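# Seat knob peg in top drawer, leave drawer open

## Task

Push the free knob's square peg all the way into the hole on the top drawer, and have that drawer open by 85 mm or more; both must hold without the robot supporting anything, and the grippers must release and back away at the end.

## Robot and tools

Robot: two six-joint arms, left_arm and right_arm, facing each other across a table. Each ends in a two-finger parallel gripper. The left_arm base sits on the +y side at (-0.141, +0.521, +0.071), the right_arm base at (+0.186, -0.452, +0.116).

Frame: every number is in one shared scene frame. Origin is the table centre, +z up, and the table surface is at z = +0.020 m. The arm names do not correspond to image sides. Each gripper's fingers extend along its own +x axis and close along its own y axis. The reported end_effector_position is the point midway between the finger pads, roughly 3 to 4 cm short of the tips. Reported hand positions can be somewhat wrong, more so at full reach.

Row layout (used by both motion tools): one flat list of 16 numbers covering both arms, even if one arm stays still. First left_arm: x, y, z in metres, then orientation qw, qx, qy, qz (w first), then opening; then the same eight for right_arm. Position and quaternion are absolute targets (a pose) in the scene frame, not offsets. Opening ranges -1 to +1: +1 is fully open (0.088 m), empty fingers touch near -0.80, values below that close no further. Closing from fully open takes at least about 0.5 s.

execute_actions: argument actions is a list holding at most one item. An empty list just reports the state. An item with rows (1 to 15 rows of 16 numbers) and steps (1 to 15, default 15) plays one row per 1/30 s step, repeating the last row if rows run short. An item with only steps (up to 300) is a pause counted from the previous result, with your reply time included. Optional pictures (true/false) controls whether camera images come back. A target further than 0.6 m from the last reported position along any gripper axis gets refused, and nothing is sent.

move: argument target is one 16-number row as above; speed is optional, 0.002 to 0.5 m/s (default 0.25), with turning capped at twice that in rad/s. Each gripper travels a straight line to its pose; both finish together over 0.5 to 10 s, stopping short if 10 s is not enough. Openings are applied when the move begins. Paths ignore obstacles and the other arm. Faster contact means harder impact, and aiming further beyond a surface presses harder. The result adds a move: line stating the ending (done, off_target, moving, held, fault), any limits that acted (paced = the pose was clipped; held = some steps were blocked, after which the arm may jump fast), and each gripper's distance from its target.

wait: argument seconds, 0 to 10; the robot gets no new command meanwhile. zoom_image: camera is one of cam_high, cam_low, cam_left_wrist, cam_right_wrist; region is [x0, y0, x1, y1] in pixels of that 504x504 image, at most 504 by 504. read_manual only returns licence text. finished_scene: argument scene is the number of the current scene; it ends it permanently and reports success.

Controller behaviour: each step, the commanded pose is limited to within 70 mm and 16 degrees of the measured pose, and position wins over orientation when both cannot be met. After a call ends, an arm only continues to its last clipped pose, so far targets may need several calls; compare the reported pose with the goal. Friction can leave a gripper short or slightly tilted, and tiny moves may not happen; verify and correct. To keep orientation fixed, resend the same chosen quaternion every row rather than copying a drifted reported one. To keep an arm still, resend its last reported pose and desired opening. Hand target lines show where each arm is currently being driven.

Result lines: the state line gives each gripper's position, quaternion and velocities. grip_measured is finger opening on the command scale (may be off by about 1 mm, and reads up to about 0.061 narrower when squeezing hard). To grip, command about 0.07 below grip_measured; smaller gaps grip more gently. Parts thinner than about 3 mm get proportionally less force. HELD marks steps where part of your row was withheld; a pose unreachable line names an arm whose command the clearance check altered or blocked. MOTOR HOT appears from 50 °C; at 95 °C an OVER-TEMPERATURE FAULT holds the arm and may eventually cut its power, so avoid holding loads for long.

Avoid: knocking or placing anything off the table, letting the arms collide or press on each other, slamming, dropping or letting a held part slip, and very hard pushes. If a joint's contact torque hits its load limit (waist 17.8, shoulder 22, elbow 22, wrist pitch 5.8, wrist yaw 5.78, wrist roll 5.42 N m, held weight included), that arm freezes for 10 s and drops the rest of the call. Brief tugs on held parts or nudges to loose objects can happen. Thinking and writing let simulated time pass.

Suggested order: look and zoom to locate the knob and drawer, pull the top drawer open past 85 mm, grasp the knob, align the square peg with the hole and press it fully home gently, then open the gripper and withdraw both arms before ending the scene.

Each tool is called after "Request:" as name(argument=value, ...) on one line, values as JSON.

## Session

Request:
execute_actions(actions=[])

Scene clock: 0.00 s of 4500.00 s.
left_arm: end_effector_position=(-0.0121, +0.2323, +0.3911) grip_measured=+0.994 end_effector_quat_wxyz=(+0.838, -0.012, -0.021, -0.545) end_effector_velocity=(-0.003, -0.001, -0.002) end_effector_angular_velocity=(+0.010, -0.004, -0.014) | right_arm: end_effector_position=(-0.0264, -0.2198, +0.4389) grip_measured=+0.981 end_effector_quat_wxyz=(+0.405, +0.022, -0.010, +0.914) end_effector_velocity=(+0.000, -0.001, -0.002) end_effector_angular_velocity=(+0.010, -0.021, +0.004)
Joint positions: left_arm=[0.006 0.854 0.644 0.257 0.001 0.003 0.088] | right_arm=[0.003 0.845 0.649 0.245 0.002 0.    0.087]
Joint velocities: left_arm=[-0.007 -0.002 -0.002 -0.007  0.007  0.007 -0.   ] | right_arm=[-0.002 -0.002 -0.002 -0.007 -0.007 -0.022 -0.   ]
Heat: left arm: hottest wrist pitch 32 °C (+0.0 °C/min); right arm: hottest shoulder 29 °C (+0.0 °C/min).
Hand target (left_arm): -0.012, +0.232, +0.391; +0.838, -0.012, -0.021, -0.545
Hand target (right_arm): -0.026, -0.220, +0.439; +0.405, +0.022, -0.010, +0.914

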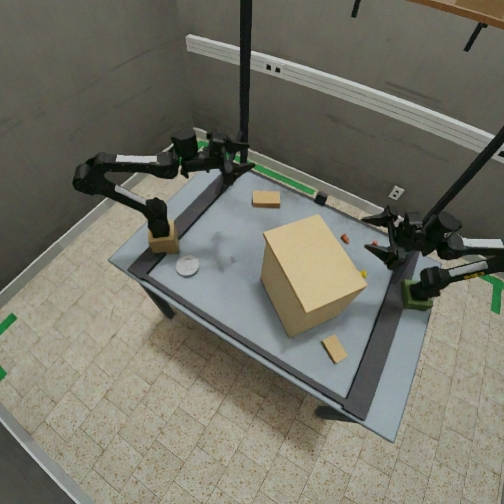

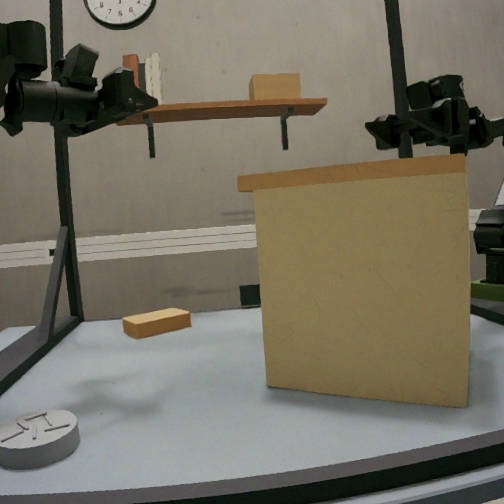

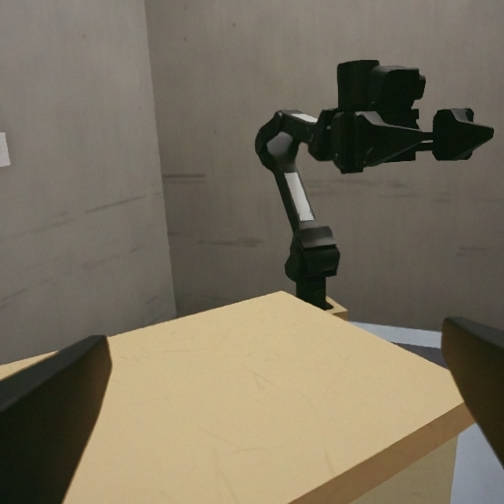

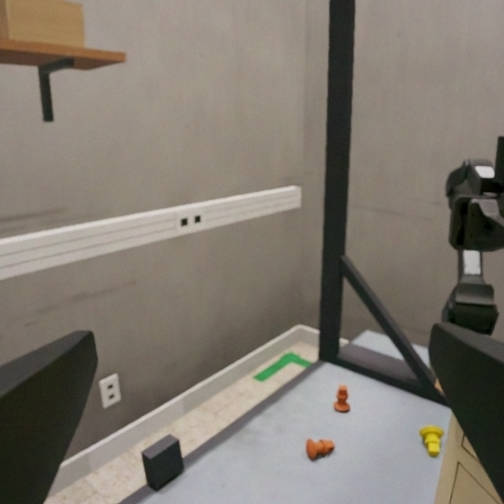

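Similar layout. View with both.

Request:
move(target=[-0.2,0.25,0.22,0.557,0.383,0.321,-0.663,1,-0.06,-0.22,0.3,0.766,-0.084,0.1,0.637,1], speed=0.15)

Request:
zoom_image(camera="cam_left_wrist", region=[0, 0, 504, 504])

Scene clock: 9.13 s of 4500.00 s.
left_arm: end_effector_position=(-0.1984, +0.2520, +0.2178) grip_measured=+0.994 end_effector_quat_wxyz=(+0.558, +0.385, +0.320, -0.662) end_effector_velocity=(+0.003, -0.001, -0.002) end_effector_angular_velocity=(-0.001, -0.016, +0.015) | right_arm: end_effector_position=(-0.0564, -0.2203, +0.2980) grip_measured=+0.981 end_effector_quat_wxyz=(+0.762, -0.088, +0.096, +0.635) end_effector_velocity=(+0.002, -0.000, -0.003) end_effector_angular_velocity=(-0.014, +0.007, -0.016)
Joint positions: left_arm=[-0.64   1.161  0.883 -0.772 -0.03  -0.043  0.088] | right_arm=[ 0.513  1.553  0.961 -0.506  1.276  1.067  0.087]
Joint velocities: left_arm=[-0.002  0.002 -0.007  0.007 -0.022 -0.007 -0.   ] | right_arm=[-0.002  0.012  0.017 -0.066 -0.007  0.066 -0.   ]
Heat: left arm: hottest wrist pitch 33 °C (+6.6 °C/min); right arm: hottest wrist pitch 30 °C (+6.6 °C/min).
Hand target (left_arm): -0.200, +0.250, +0.220; +0.557, +0.383, +0.321, -0.664
Hand target (right_arm): -0.060, -0.220, +0.301; +0.762, -0.083, +0.098, +0.635
Off the commanded pose (left_arm): 0.003 m, 0 deg.
Off the commanded pose (right_arm): 0.004 m, 1 deg.
After step 90, 1.57 s passed at rest.
move: done
camera_calibration (this result's frames):
cam_left_wrist: T_world_to_cam=[[-0.974306, 0.220753, -0.0446814, -0.234628], [0.225163, 0.949843, -0.217025, -0.115211], [-0.0054685, -0.221509, -0.975143, 0.347636], [0, 0, 0, 1]] pos_world=[-0.200757, 0.238232, 0.303507]
cam_right_wrist: T_world_to_cam=[[0.979459, -0.201414, -0.00958771, 0.0203565], [-0.118359, -0.535773, -0.836026, 0.159057], [0.16325, 0.819988, -0.548607, 0.431172], [0, 0, 0, 1]] pos_world=[-0.0715015, -0.264237, 0.369715]

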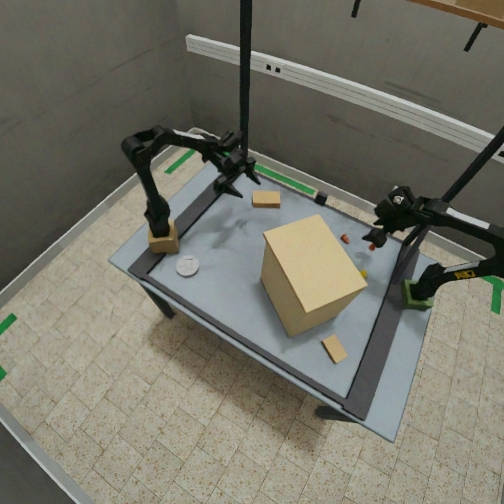

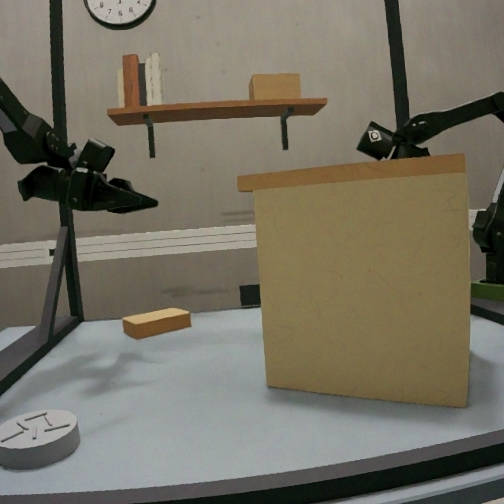

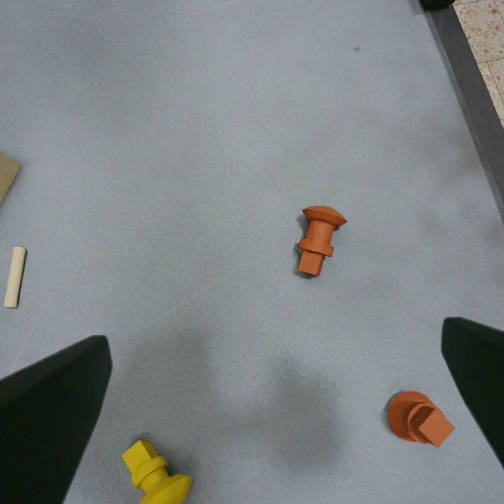

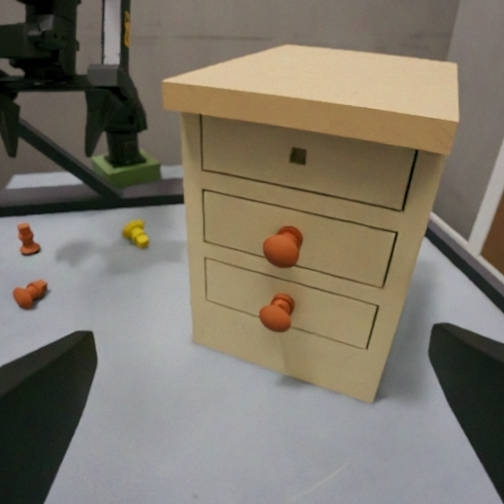

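Region (0, 0, 504, 504) of cam_left_wrist's 504x504 image, scaled by 1.000.

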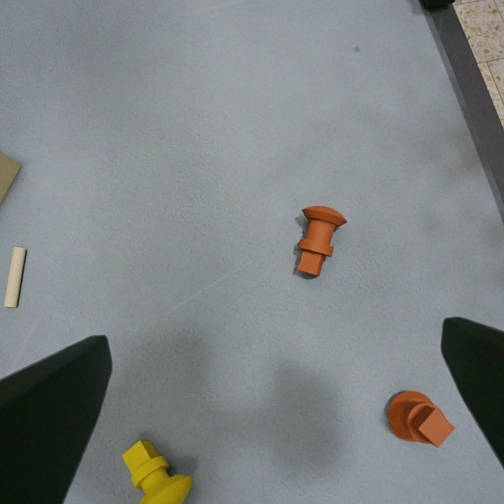

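Request:
move(target=[-0.2084,0.2405,0.098,0.453,0.366,0.211,-0.785,0.0,-0.026,-0.2,0.42,0.5,0,0,0.866,0.3], speed=0.15)

Scene clock: 23.13 s of 4500.00 s.
left_arm: end_effector_position=(-0.2093, +0.2392, +0.1034) grip_measured=+0.002 end_effector_quat_wxyz=(+0.456, +0.362, +0.206, -0.787) end_effector_velocity=(-0.003, +0.001, -0.002) end_effector_angular_velocity=(+0.001, +0.001, -0.017) | right_arm: end_effector_position=(-0.0272, -0.1998, +0.4120) grip_measured=+0.302 end_effector_quat_wxyz=(+0.501, -0.007, +0.004, +0.865) end_effector_velocity=(+0.000, -0.001, -0.004) end_effector_angular_velocity=(-0.008, -0.019, +0.015)
Joint positions: left_arm=[-0.514  1.349  0.415  0.031  0.268  0.333  0.039] | right_arm=[0.109 0.943 0.632 0.294 0.325 0.006 0.054]
Joint velocities: left_arm=[-0.007  0.007 -0.002  0.007  0.007  0.007 -0.   ] | right_arm=[-0.007 -0.007 -0.002 -0.022 -0.022 -0.007  0.   ]
Heat: left arm: hottest elbow 33 °C (+2.6 °C/min); right arm: hottest shoulder 30 °C (+2.6 °C/min).
Hand target (left_arm): -0.208, +0.242, +0.098; -0.453, -0.366, -0.211, +0.785
Hand target (right_arm): -0.026, -0.200, +0.419; +0.501, +0.000, +0.001, +0.866
Off the commanded pose (left_arm): 0.006 m, 1 deg.
Off the commanded pose (right_arm): 0.008 m, 1 deg.
After step 90, 8.07 s passed at rest.
move: done
camera_calibration (this result's frames):
cam_left_wrist: T_world_to_cam=[[-0.843666, 0.534093, -0.0545179, -0.294158], [0.509167, 0.763801, -0.396683, -0.00289716], [-0.170225, -0.362427, -0.916335, 0.226355], [0, 0, 0, 1]] pos_world=[-0.208165, 0.241357, 0.19023]
cam_right_wrist: T_world_to_cam=[[0.875223, 0.483002, -0.0263219, 0.137803], [0.137572, -0.300718, -0.943739, 0.367182], [-0.463743, 0.822361, -0.329643, 0.365364], [0, 0, 0, 1]] pos_world=[-0.00168746, -0.256602, 0.470591]

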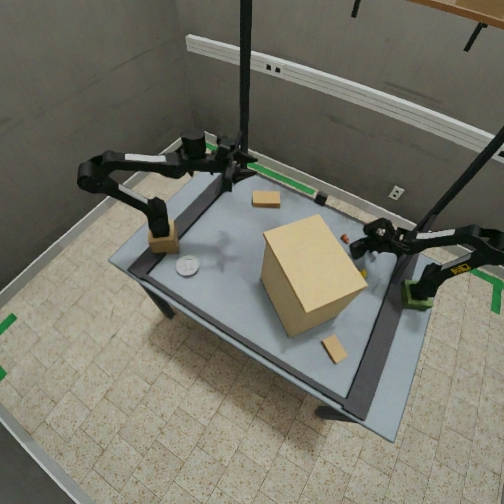

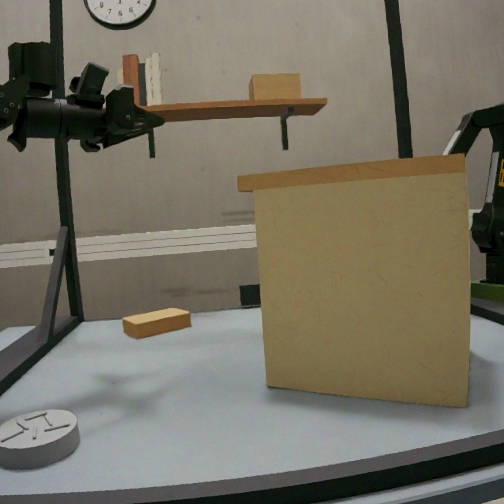

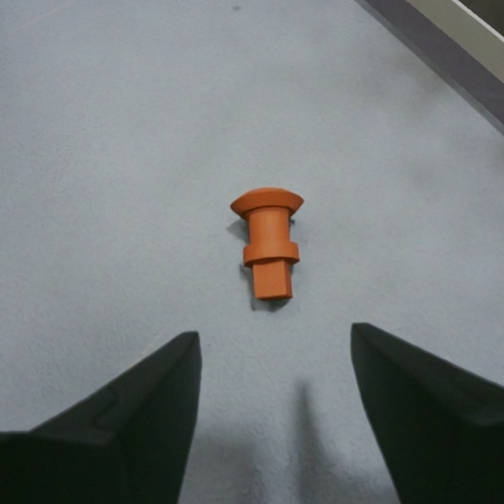

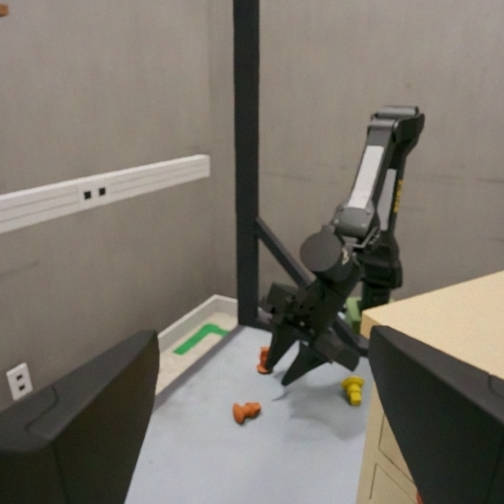

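Request:
move(target=[-0.2275,0.2095,0.048,0.453,0.366,0.211,-0.785,0.0,-0.026,-0.2,0.42,0.5,0,0,0.866,0.3], speed=0.04)

Scene clock: 28.70 s of 4500.00 s.
left_arm: end_effector_position=(-0.2270, +0.2068, +0.0557) grip_measured=+0.002 end_effector_quat_wxyz=(+0.457, +0.356, +0.206, -0.789) end_effector_velocity=(+0.000, +0.000, -0.001) end_effector_angular_velocity=(+0.014, +0.006, +0.019) | right_arm: end_effector_position=(-0.0271, -0.1998, +0.4117) grip_measured=+0.302 end_effector_quat_wxyz=(+0.500, -0.009, +0.003, +0.866) end_effector_velocity=(+0.000, -0.000, -0.002) end_effector_angular_velocity=(-0.009, +0.001, +0.005)
Joint positions: left_arm=[-0.573  1.708  0.447  0.38   0.237  0.276  0.039] | right_arm=[0.107 0.942 0.632 0.291 0.32  0.003 0.054]
Joint velocities: left_arm=[-0.002  0.002  0.002 -0.007 -0.007 -0.022 -0.001] | right_arm=[-0.002 -0.002 -0.002 -0.007 -0.007  0.007 -0.   ]
Heat: left arm: hottest wrist pitch 34 °C (+4.2 °C/min); right arm: hottest shoulder 30 °C (+2.1 °C/min).
Hand target (left_arm): -0.227, +0.210, +0.048; -0.453, -0.366, -0.211, +0.785
Hand target (right_arm): -0.026, -0.200, +0.420; +0.500, -0.000, +0.000, +0.866
Off the commanded pose (left_arm): 0.008 m, 1 deg.
Off the commanded pose (right_arm): 0.008 m, 1 deg.
After step 90, 0.60 s passed at rest.
move: done
camera_calibration (this result's frames):
cam_left_wrist: T_world_to_cam=[[-0.846038, 0.530932, -0.048273, -0.29468], [0.501975, 0.76284, -0.40755, 0.0110459], [-0.179557, -0.369035, -0.911906, 0.166895], [0, 0, 0, 1]] pos_world=[-0.224888, 0.209619, 0.14247]
cam_right_wrist: T_world_to_cam=[[0.873999, 0.485377, -0.0231108, 0.136775], [0.141856, -0.300346, -0.943223, 0.366864], [-0.46476, 0.821098, -0.331356, 0.365751], [0, 0, 0, 1]] pos_world=[-0.00159728, -0.256519, 0.47039]

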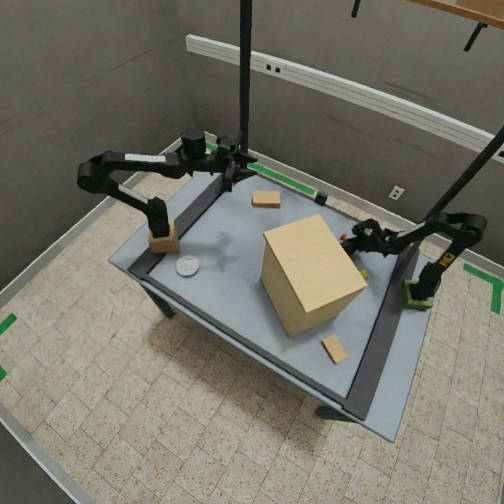

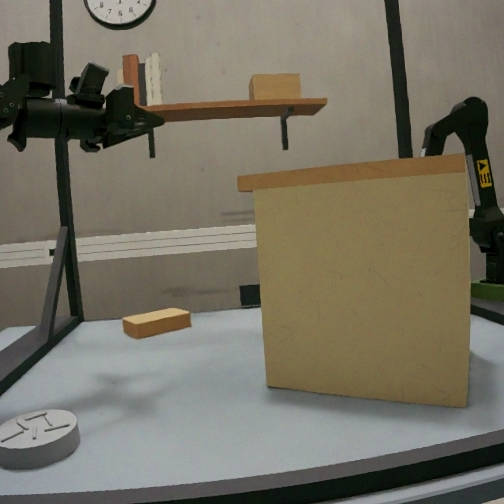

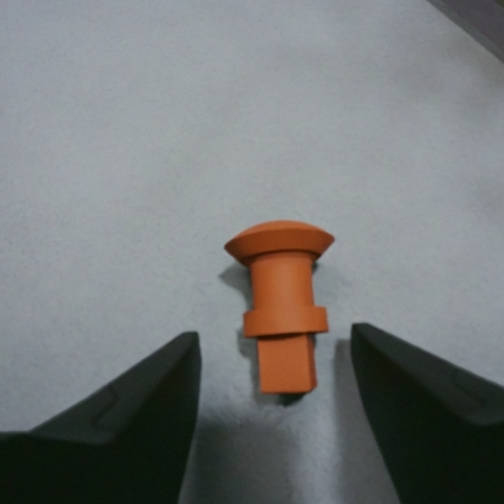

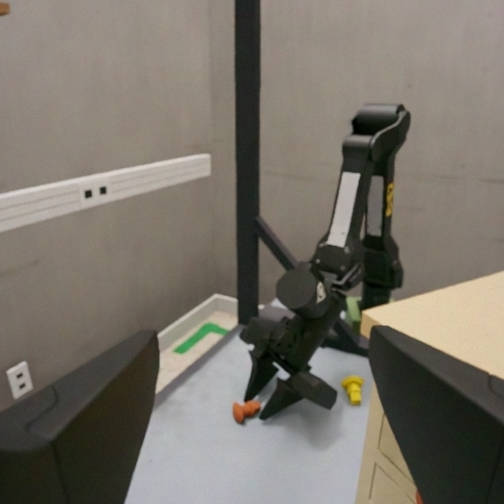

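Request:
move(target=[-0.2295,0.2140,0.044,0.453,0.366,0.211,-0.785,0.0,-0.026,-0.2,0.42,0.5,0,0,0.866,0.3], speed=0.02)

Request:
move(target=[-0.2295,0.2140,0.044,0.453,0.366,0.211,-0.785,-0.66,-0.026,-0.2,0.42,0.5,0,0,0.866,0.3], speed=0.02)

Scene clock: 33.77 s of 4500.00 s.
left_arm: end_effector_position=(-0.2307, +0.2051, +0.0559) grip_measured=+0.002 end_effector_quat_wxyz=(+0.459, +0.350, +0.202, -0.791) end_effector_velocity=(-0.003, +0.003, -0.002) end_effector_angular_velocity=(+0.011, -0.001, -0.018) | right_arm: end_effector_position=(-0.0269, -0.1998, +0.4119) grip_measured=+0.302 end_effector_quat_wxyz=(+0.500, -0.008, +0.003, +0.866) end_effector_velocity=(+0.001, -0.001, -0.000) end_effector_angular_velocity=(+0.002, -0.008, +0.005)
Joint positions: left_arm=[-0.586  1.718  0.443  0.413  0.231  0.263  0.039] | right_arm=[0.106 0.942 0.632 0.291 0.32  0.003 0.054]
Joint velocities: left_arm=[-0.007  0.002 -0.002 -0.007  0.007  0.007 -0.   ] | right_arm=[-0.002 -0.007 -0.002 -0.007 -0.007 -0.007 -0.   ]
Heat: left arm: hottest wrist pitch 34 °C (+3.6 °C/min); right arm: hottest elbow 31 °C (+3.6 °C/min).
Hand target (left_arm): -0.229, +0.214, +0.045; -0.453, -0.366, -0.211, +0.785
Hand target (right_arm): -0.026, -0.200, +0.420; +0.500, +0.000, -0.000, +0.866
Off the commanded pose (left_arm): 0.015 m, 2 deg.
Off the commanded pose (right_arm): 0.008 m, 1 deg.
After step 90, 1.13 s passed at rest.
move: off_target (left_arm)
camera_calibration (this result's frames):
cam_left_wrist: T_world_to_cam=[[-0.8465, 0.529904, -0.0513733, -0.296579], [0.499336, 0.756771, -0.421855, 0.0157085], [-0.184665, -0.382753, -0.905207, 0.167053], [0, 0, 0, 1]] pos_world=[-0.228049, 0.209211, 0.142608]
cam_right_wrist: T_world_to_cam=[[0.874178, 0.485049, -0.0232367, 0.136622], [0.141473, -0.30016, -0.943339, 0.367038], [-0.464541, 0.821359, -0.331015, 0.365751], [0, 0, 0, 1]] pos_world=[-0.00145116, -0.256511, 0.470485]

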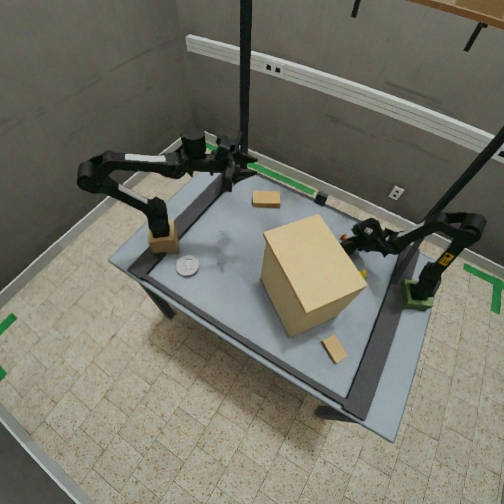

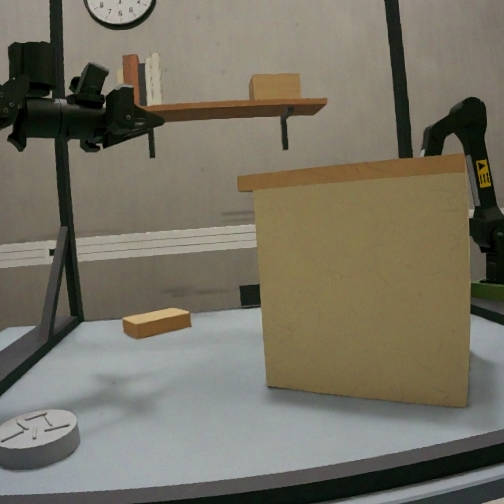

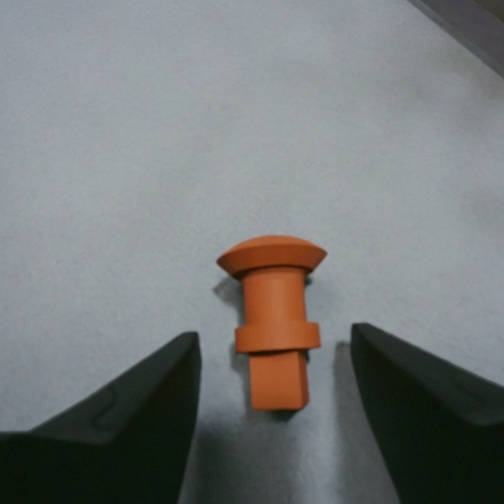

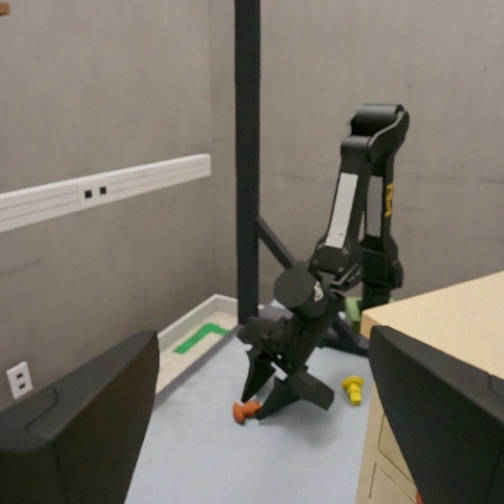

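Scene clock: 35.03 s of 4500.00 s.
left_arm: end_effector_position=(-0.2311, +0.2049, +0.0560) grip_measured=-0.470 end_effector_quat_wxyz=(+0.459, +0.349, +0.202, -0.791) end_effector_velocity=(-0.001, +0.005, -0.004) end_effector_angular_velocity=(+0.025, -0.003, -0.013) | right_arm: end_effector_position=(-0.0269, -0.1998, +0.4119) grip_measured=+0.302 end_effector_quat_wxyz=(+0.500, -0.009, +0.003, +0.866) end_effector_velocity=(-0.002, -0.001, +0.003) end_effector_angular_velocity=(+0.019, -0.010, +0.020)
Joint positions: left_arm=[-0.587  1.719  0.443  0.416  0.231  0.261  0.016] | right_arm=[0.106 0.942 0.632 0.291 0.32  0.003 0.054]
Joint velocities: left_arm=[-0.002  0.002 -0.002 -0.022  0.007  0.007 -0.001] | right_arm=[-0.002 -0.002  0.002  0.007 -0.022 -0.022 -0.   ]
Heat: left arm: hottest wrist pitch 34 °C (+3.4 °C/min); right arm: hottest elbow 31 °C (+3.4 °C/min).
Hand target (left_arm): -0.229, +0.214, +0.045; -0.453, -0.366, -0.211, +0.785
Hand target (right_arm): -0.026, -0.200, +0.420; +0.500, -0.000, -0.000, +0.866
Off the commanded pose (left_arm): 0.015 m, 2 deg.
Off the commanded pose (right_arm): 0.008 m, 1 deg.
move: off_target (left_arm)
camera_calibration (this result's frames):
cam_left_wrist: T_world_to_cam=[[-0.846874, 0.529386, -0.0505521, -0.29683], [0.498219, 0.756572, -0.42353, 0.0160318], [-0.185964, -0.383862, -0.904471, 0.166896], [0, 0, 0, 1]] pos_world=[-0.228328, 0.209073, 0.142737]
cam_right_wrist: T_world_to_cam=[[0.874182, 0.48506, -0.0228554, 0.136467], [0.141787, -0.29998, -0.94335, 0.367087], [-0.464437, 0.821419, -0.331012, 0.365765], [0, 0, 0, 1]] pos_world=[-0.00147014, -0.256522, 0.470482]

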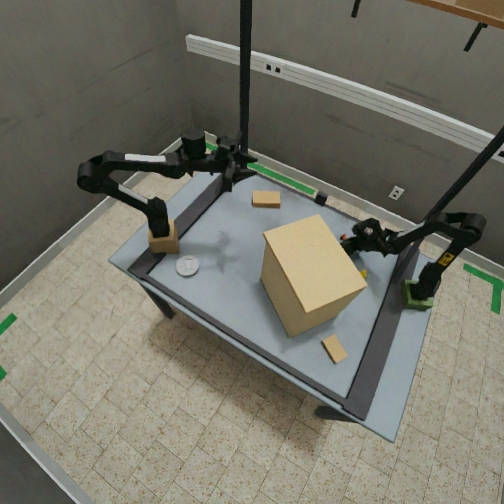

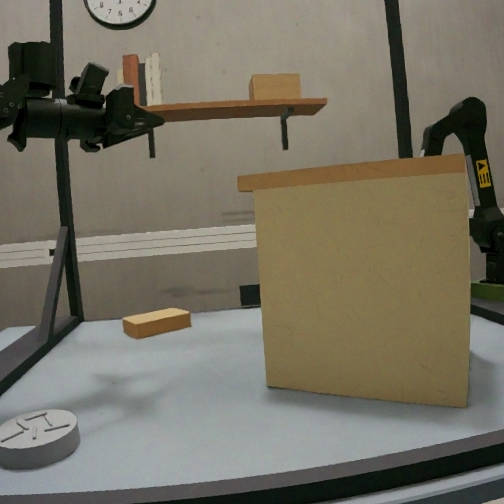

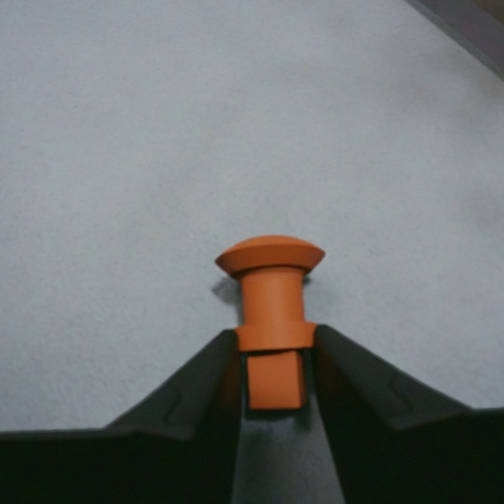

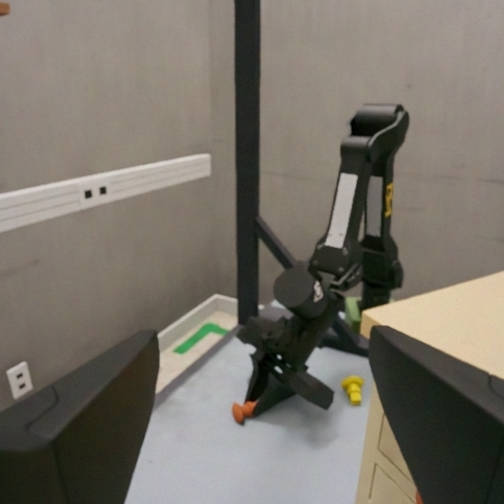

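Request:
move(target=[-0.2311,0.2049,0.058,0.453,0.366,0.211,-0.785,-0.2,-0.026,-0.2,0.42,0.5,0,0,0.866,0.3], speed=0.02)

Request:
move(target=[-0.2265,0.2130,0.056,0.453,0.366,0.211,-0.785,-0.2,-0.026,-0.2,0.42,0.5,0,0,0.866,0.3], speed=0.02)

Request:
move(target=[-0.2265,0.2130,0.056,0.453,0.366,0.211,-0.785,-0.68,-0.026,-0.2,0.42,0.5,0,0,0.866,0.3], speed=0.02)

Scene clock: 40.00 s of 4500.00 s.
left_arm: end_effector_position=(-0.2299, +0.2077, +0.0536) grip_measured=-0.202 end_effector_quat_wxyz=(+0.452, +0.366, +0.220, -0.783) end_effector_velocity=(+0.003, +0.001, -0.001) end_effector_angular_velocity=(+0.002, -0.022, +0.005) | right_arm: end_effector_position=(-0.0269, -0.1998, +0.4119) grip_measured=+0.302 end_effector_quat_wxyz=(+0.500, -0.009, +0.003, +0.866) end_effector_velocity=(+0.000, -0.000, -0.002) end_effector_angular_velocity=(-0.009, +0.001, +0.005)
Joint positions: left_arm=[-0.587  1.711  0.473  0.323  0.226  0.263  0.029] | right_arm=[0.106 0.942 0.632 0.291 0.32  0.003 0.054]
Joint velocities: left_arm=[-0.002 -0.002 -0.002 -0.007 -0.022  0.007 -0.   ] | right_arm=[-0.002 -0.002 -0.002 -0.007 -0.007  0.007 -0.   ]
Heat: left arm: hottest wrist pitch 34 °C (+3.0 °C/min); right arm: hottest elbow 32 °C (+4.5 °C/min).
Hand target (left_arm): -0.231, +0.205, +0.058; -0.453, -0.366, -0.211, +0.785
Hand target (right_arm): -0.026, -0.200, +0.420; +0.500, +0.000, +0.000, +0.866
Off the commanded pose (left_arm): 0.005 m, 1 deg.
Off the commanded pose (right_arm): 0.008 m, 1 deg.
After step 90, 0.67 s passed at rest.
move: done
camera_calibration (this result's frames):
cam_left_wrist: T_world_to_cam=[[-0.846995, 0.530463, -0.0347626, -0.298489], [0.502967, 0.778485, -0.37548, 0.00626732], [-0.172116, -0.335514, -0.926179, 0.16035], [0, 0, 0, 1]] pos_world=[-0.228372, 0.207258, 0.14049]
cam_right_wrist: T_world_to_cam=[[0.874182, 0.48506, -0.0228554, 0.136467], [0.141787, -0.29998, -0.94335, 0.367087], [-0.464437, 0.821419, -0.331012, 0.365765], [0, 0, 0, 1]] pos_world=[-0.00147014, -0.256522, 0.470482]

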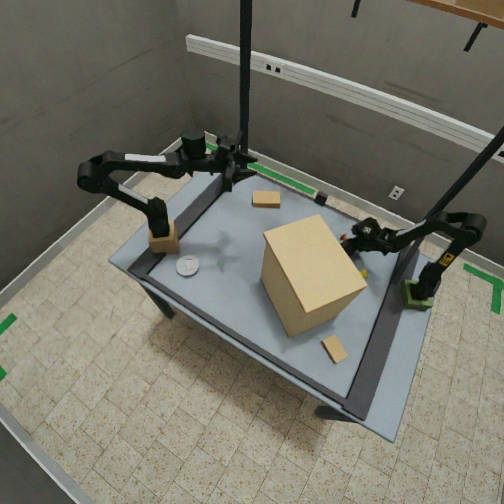

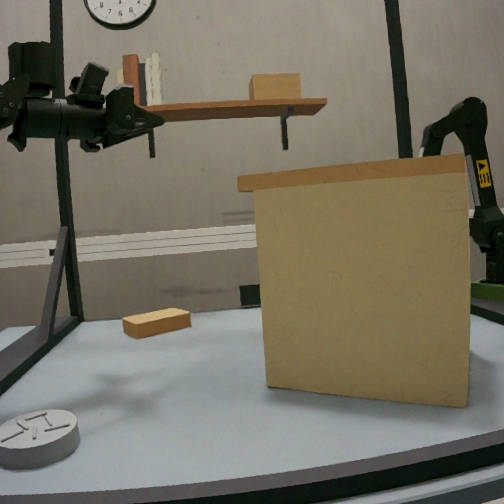

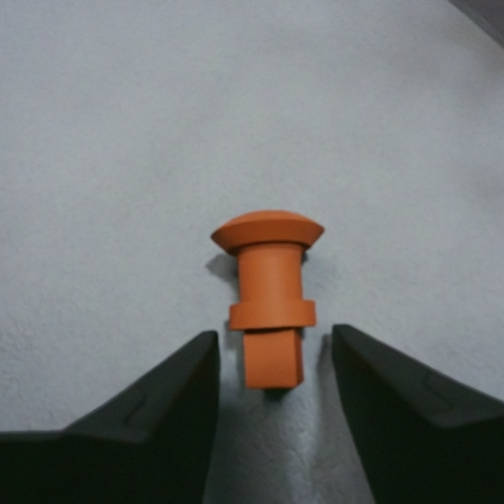

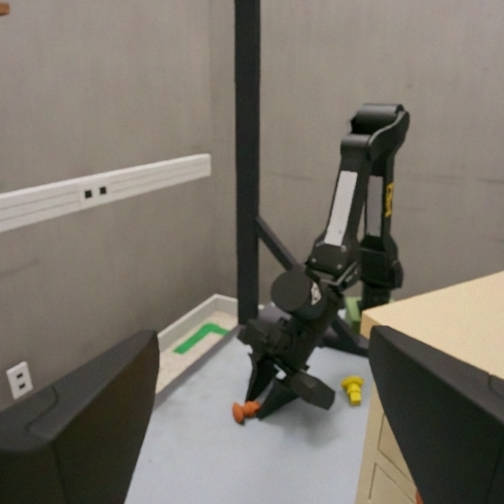

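Scene clock: 40.70 s of 4500.00 s.
left_arm: end_effector_position=(-0.2283, +0.2112, +0.0550) grip_measured=-0.202 end_effector_quat_wxyz=(+0.452, +0.366, +0.214, -0.785) end_effector_velocity=(-0.002, +0.001, +0.003) end_effector_angular_velocity=(-0.013, +0.004, -0.013) | right_arm: end_effector_position=(-0.0269, -0.1998, +0.4119) grip_measured=+0.302 end_effector_quat_wxyz=(+0.500, -0.009, +0.003, +0.866) end_effector_velocity=(+0.000, -0.000, -0.005) end_effector_angular_velocity=(-0.004, -0.035, +0.005)
Joint positions: left_arm=[-0.583  1.694  0.453  0.333  0.229  0.275  0.029] | right_arm=[0.106 0.942 0.632 0.291 0.32  0.003 0.054]
Joint velocities: left_arm=[-0.002 -0.012 -0.007  0.007  0.007  0.007 -0.   ] | right_arm=[-0.002 -0.002 -0.002 -0.022 -0.007 -0.022 -0.   ]
Heat: left arm: hottest wrist pitch 34 °C (+2.9 °C/min); right arm: hottest elbow 32 °C (+4.4 °C/min).
Hand target (left_arm): -0.227, +0.213, +0.056; -0.453, -0.366, -0.211, +0.785
Hand target (right_arm): -0.026, -0.200, +0.420; +0.500, +0.000, -0.000, +0.866
Off the commanded pose (left_arm): 0.003 m, 0 deg.
Off the commanded pose (right_arm): 0.008 m, 1 deg.
move: done
camera_calibration (this result's frames):
cam_left_wrist: T_world_to_cam=[[-0.843715, 0.535084, -0.0427757, -0.298742], [0.508612, 0.771402, -0.382429, 0.00644592], [-0.171635, -0.344418, -0.922994, 0.164874], [0, 0, 0, 1]] pos_world=[-0.227033, 0.211665, 0.141864]
cam_right_wrist: T_world_to_cam=[[0.874182, 0.48506, -0.0228554, 0.136467], [0.141787, -0.29998, -0.94335, 0.367087], [-0.464437, 0.821419, -0.331012, 0.365765], [0, 0, 0, 1]] pos_world=[-0.00147014, -0.256522, 0.470482]

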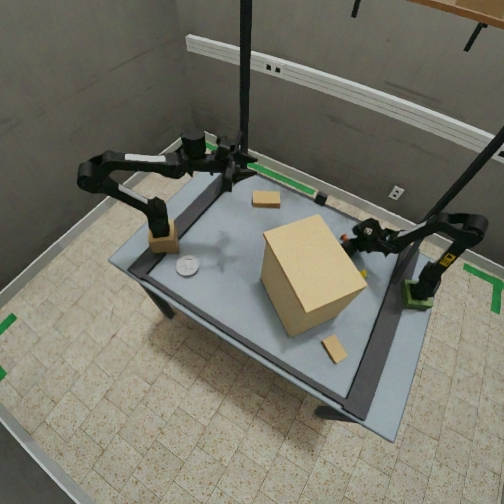

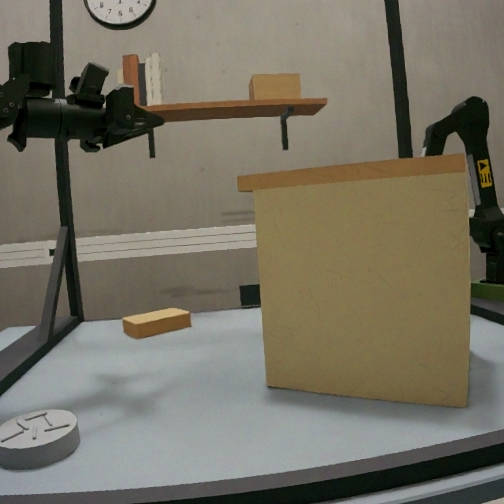

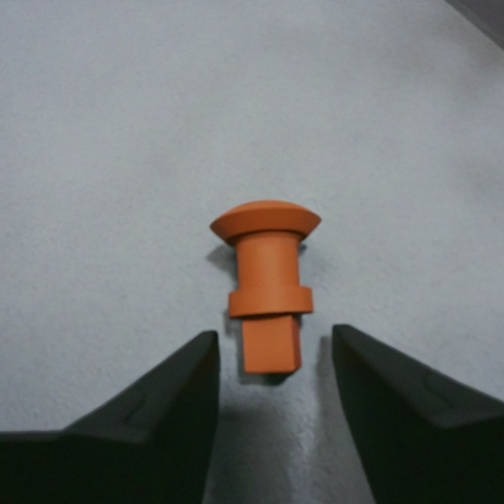

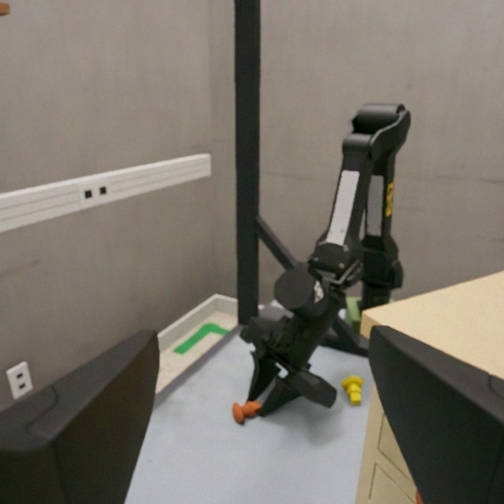

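Scene clock: 41.40 s of 4500.00 s.
left_arm: end_effector_position=(-0.2282, +0.2111, +0.0552) grip_measured=-0.624 end_effector_quat_wxyz=(+0.452, +0.366, +0.213, -0.785) end_effector_velocity=(+0.000, +0.004, -0.002) end_effector_angular_velocity=(+0.011, -0.000, -0.008) | right_arm: end_effector_position=(-0.0269, -0.1998, +0.4119) grip_measured=+0.302 end_effector_quat_wxyz=(+0.500, -0.009, +0.003, +0.866) end_effector_velocity=(-0.001, +0.000, -0.003) end_effector_angular_velocity=(-0.005, -0.015, +0.005)
Joint positions: left_arm=[-0.582  1.693  0.453  0.333  0.229  0.275  0.008] | right_arm=[0.106 0.942 0.632 0.291 0.32  0.003 0.054]
Joint velocities: left_arm=[ 0.002 -0.002 -0.007 -0.007  0.007  0.007 -0.   ] | right_arm=[-0.002  0.002 -0.002 -0.007 -0.007 -0.007 -0.   ]
Heat: left arm: hottest wrist pitch 34 °C (+2.9 °C/min); right arm: hottest elbow 32 °C (+4.3 °C/min).
Hand target (left_arm): -0.226, +0.213, +0.056; -0.453, -0.366, -0.211, +0.785
Hand target (right_arm): -0.026, -0.200, +0.420; +0.500, +0.000, -0.000, +0.866
Off the commanded pose (left_arm): 0.003 m, 0 deg.
Off the commanded pose (right_arm): 0.008 m, 1 deg.
move: done
camera_calibration (this result's frames):
cam_left_wrist: T_world_to_cam=[[-0.843593, 0.535213, -0.0435591, -0.298569], [0.508882, 0.770916, -0.38305, 0.00668608], [-0.171433, -0.345305, -0.9227, 0.16526], [0, 0, 0, 1]] pos_world=[-0.226942, 0.211708, 0.142041]
cam_right_wrist: T_world_to_cam=[[0.874182, 0.48506, -0.0228554, 0.136467], [0.141787, -0.29998, -0.94335, 0.367087], [-0.464437, 0.821419, -0.331012, 0.365765], [0, 0, 0, 1]] pos_world=[-0.00147014, -0.256522, 0.470482]

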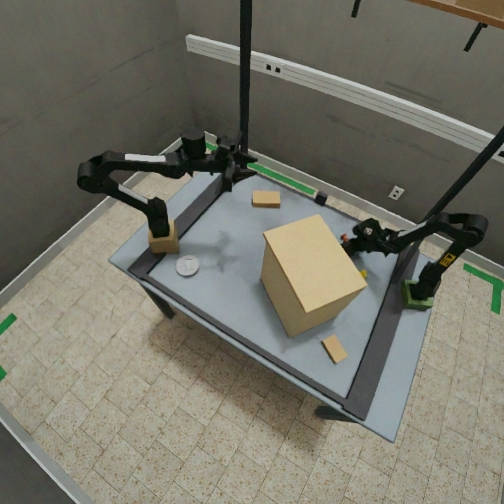

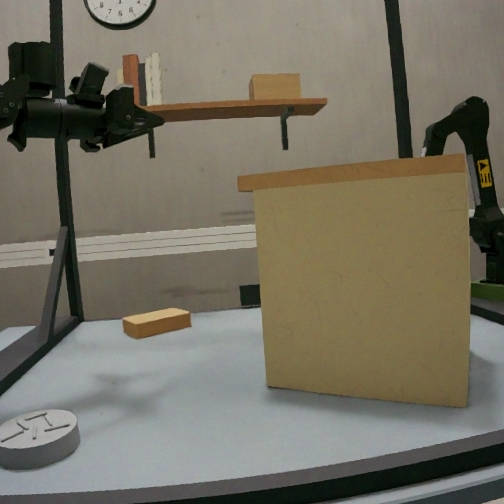

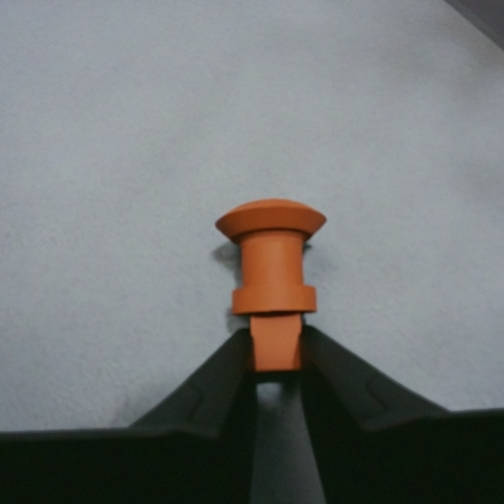

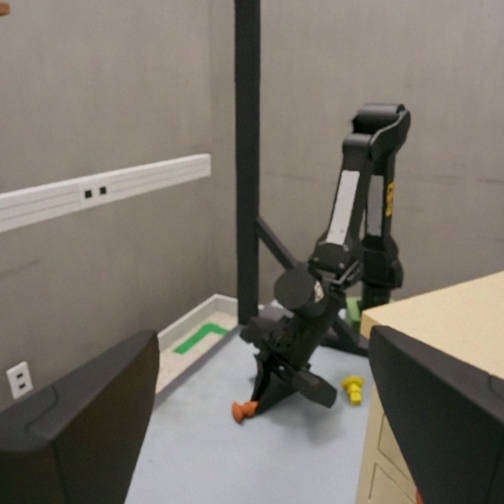

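Request:
move(target=[-0.2265,0.2130,0.2,0.453,0.366,0.211,-0.785,-0.7,-0.026,-0.2,0.42,0.5,0,0,0.866,0.3], speed=0.1)

Request:
move(target=[-0.15,0.12,0.40,0.6836,0.309,0.4027,-0.5245,-0.7,-0.120,0.007,0.375,0.6088,0,0,0.7934,0.3], speed=0.13)

Scene clock: 49.70 s of 4500.00 s.
left_arm: end_effector_position=(-0.2276, +0.2147, +0.1907) grip_measured=-0.624 end_effector_quat_wxyz=(+0.448, +0.372, +0.220, -0.782) end_effector_velocity=(-0.001, +0.004, -0.001) end_effector_angular_velocity=(+0.020, +0.007, -0.001) | right_arm: end_effector_position=(-0.0269, -0.1998, +0.4119) grip_measured=+0.302 end_effector_quat_wxyz=(+0.500, -0.009, +0.003, +0.866) end_effector_velocity=(+0.001, -0.000, -0.002) end_effector_angular_velocity=(-0.008, +0.001, -0.005)
Joint positions: left_arm=[-0.582  1.282  0.782 -0.428  0.229  0.277  0.008] | right_arm=[0.106 0.942 0.632 0.291 0.32  0.003 0.054]
Joint velocities: left_arm=[-0.002 -0.002  0.002 -0.022  0.007 -0.007 -0.   ] | right_arm=[ 0.002 -0.002 -0.002 -0.007  0.007  0.007 -0.   ]
Heat: left arm: hottest wrist pitch 34 °C (+2.4 °C/min); right arm: hottest elbow 33 °C (+4.8 °C/min).
Hand target (left_arm): -0.227, +0.212, +0.199; -0.453, -0.366, -0.211, +0.785
Hand target (right_arm): -0.026, -0.200, +0.420; +0.500, +0.000, -0.000, +0.866
Off the commanded pose (left_arm): 0.010 m, 1 deg.
Off the commanded pose (right_arm): 0.008 m, 1 deg.
After step 90, 3.47 s passed at rest.
move: off_target (left_arm)
camera_calibration (this result's frames):
cam_left_wrist: T_world_to_cam=[[-0.842501, 0.537497, -0.0359015, -0.295823], [0.511863, 0.777986, -0.364327, 0.0511375], [-0.167894, -0.325323, -0.930579, 0.289639], [0, 0, 0, 1]] pos_world=[-0.226778, 0.213446, 0.277542]
cam_right_wrist: T_world_to_cam=[[0.874182, 0.48506, -0.0228554, 0.136467], [0.141787, -0.29998, -0.94335, 0.367087], [-0.464437, 0.821419, -0.331012, 0.365765], [0, 0, 0, 1]] pos_world=[-0.00147014, -0.256522, 0.470482]

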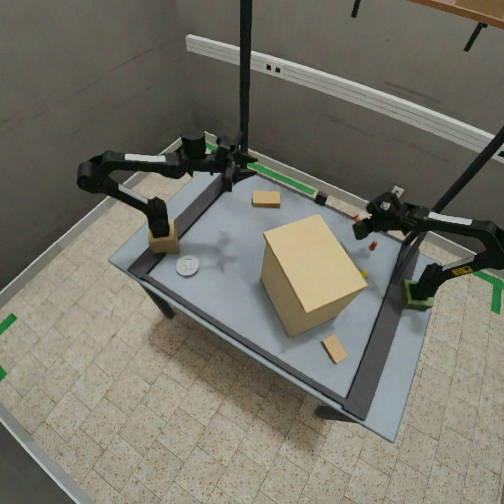

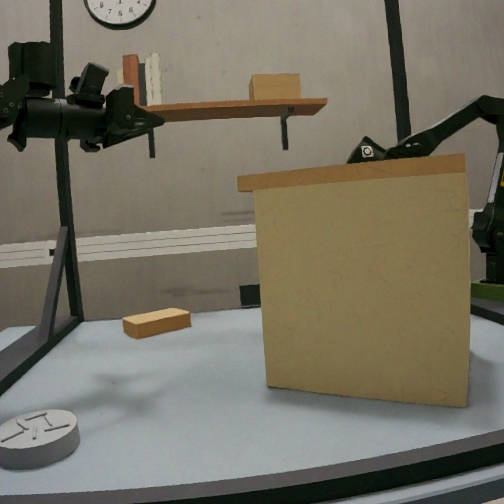

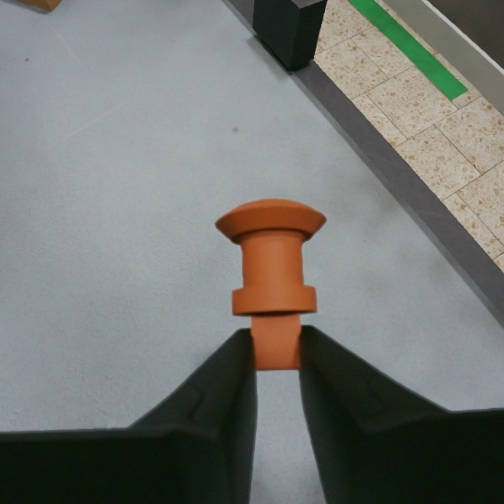

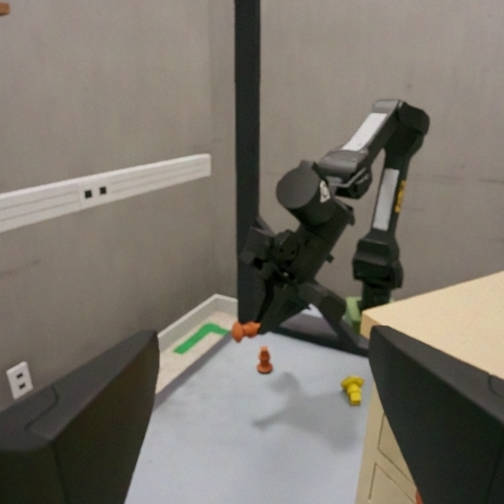

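Scene clock: 53.30 s of 4500.00 s.
left_arm: end_effector_position=(-0.1511, +0.1218, +0.4012) grip_measured=-0.624 end_effector_quat_wxyz=(+0.686, +0.299, +0.391, -0.536) end_effector_velocity=(+0.002, +0.001, -0.002) end_effector_angular_velocity=(+0.009, +0.004, +0.025) | right_arm: end_effector_position=(-0.1205, +0.0034, +0.3729) grip_measured=+0.302 end_effector_quat_wxyz=(+0.606, -0.003, +0.002, +0.795) end_effector_velocity=(+0.002, +0.002, +0.001) end_effector_angular_velocity=(-0.004, +0.006, -0.000)
Joint positions: left_arm=[-0.5    1.876  2.338 -1.514 -0.163 -0.295  0.008] | right_arm=[-0.028  1.909  1.285  0.616  0.441  0.003  0.054]
Joint velocities: left_arm=[ 0.002  0.002 -0.002 -0.007 -0.007 -0.022 -0.   ] | right_arm=[-0.007 -0.002  0.002 -0.007 -0.007  0.007 -0.   ]
Heat: left arm: hottest wrist pitch 34 °C (+2.3 °C/min); right arm: hottest elbow 33 °C (+4.5 °C/min).
Hand target (left_arm): -0.149, +0.119, +0.399; +0.688, +0.298, +0.393, -0.533
Hand target (right_arm): -0.121, +0.006, +0.376; +0.609, +0.000, +0.000, +0.793
Off the commanded pose (left_arm): 0.002 m, 2 deg.
Off the commanded pose (right_arm): 0.004 m, 1 deg.
joint sent to its limit (left arm) — the command would take joint 3 (elbow) past its upper limit, so that joint was sent only as far as its limit.
move: done
camera_calibration (this result's frames):
cam_left_wrist: T_world_to_cam=[[-0.979443, -0.19923, -0.0315967, -0.106508], [-0.186375, 0.953692, -0.236085, -0.0174507], [0.0771687, -0.225343, -0.971218, 0.5093], [0, 0, 0, 1]] pos_world=[-0.146873, 0.11019, 0.487156]
cam_right_wrist: T_world_to_cam=[[0.968282, 0.248542, -0.0256415, 0.132057], [0.0562554, -0.316843, -0.946808, 0.395573], [-0.243446, 0.915335, -0.320775, 0.164999], [0, 0, 0, 1]] pos_world=[-0.109953, -0.058516, 0.430845]

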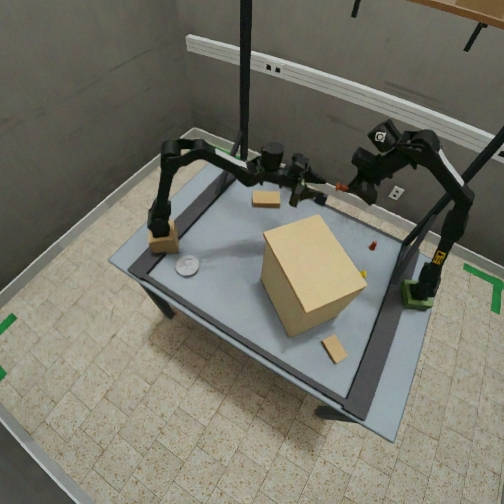

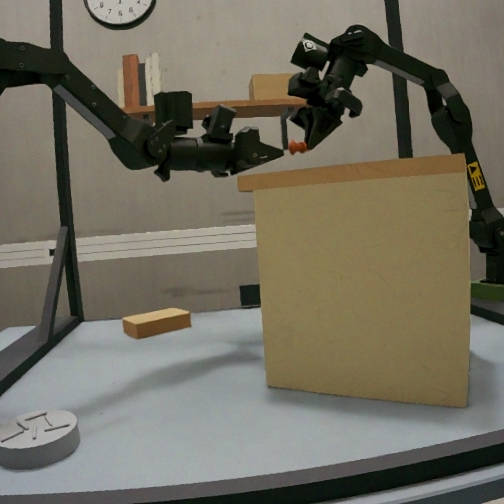

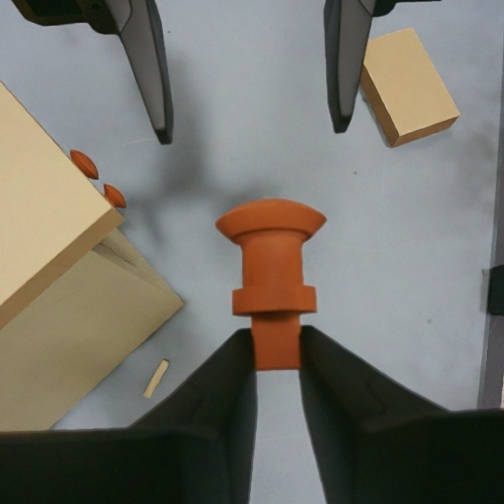

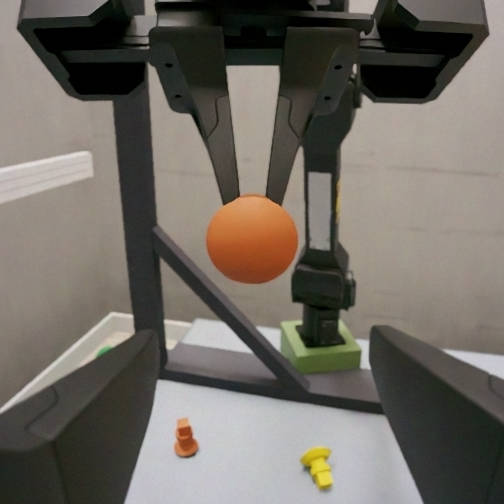

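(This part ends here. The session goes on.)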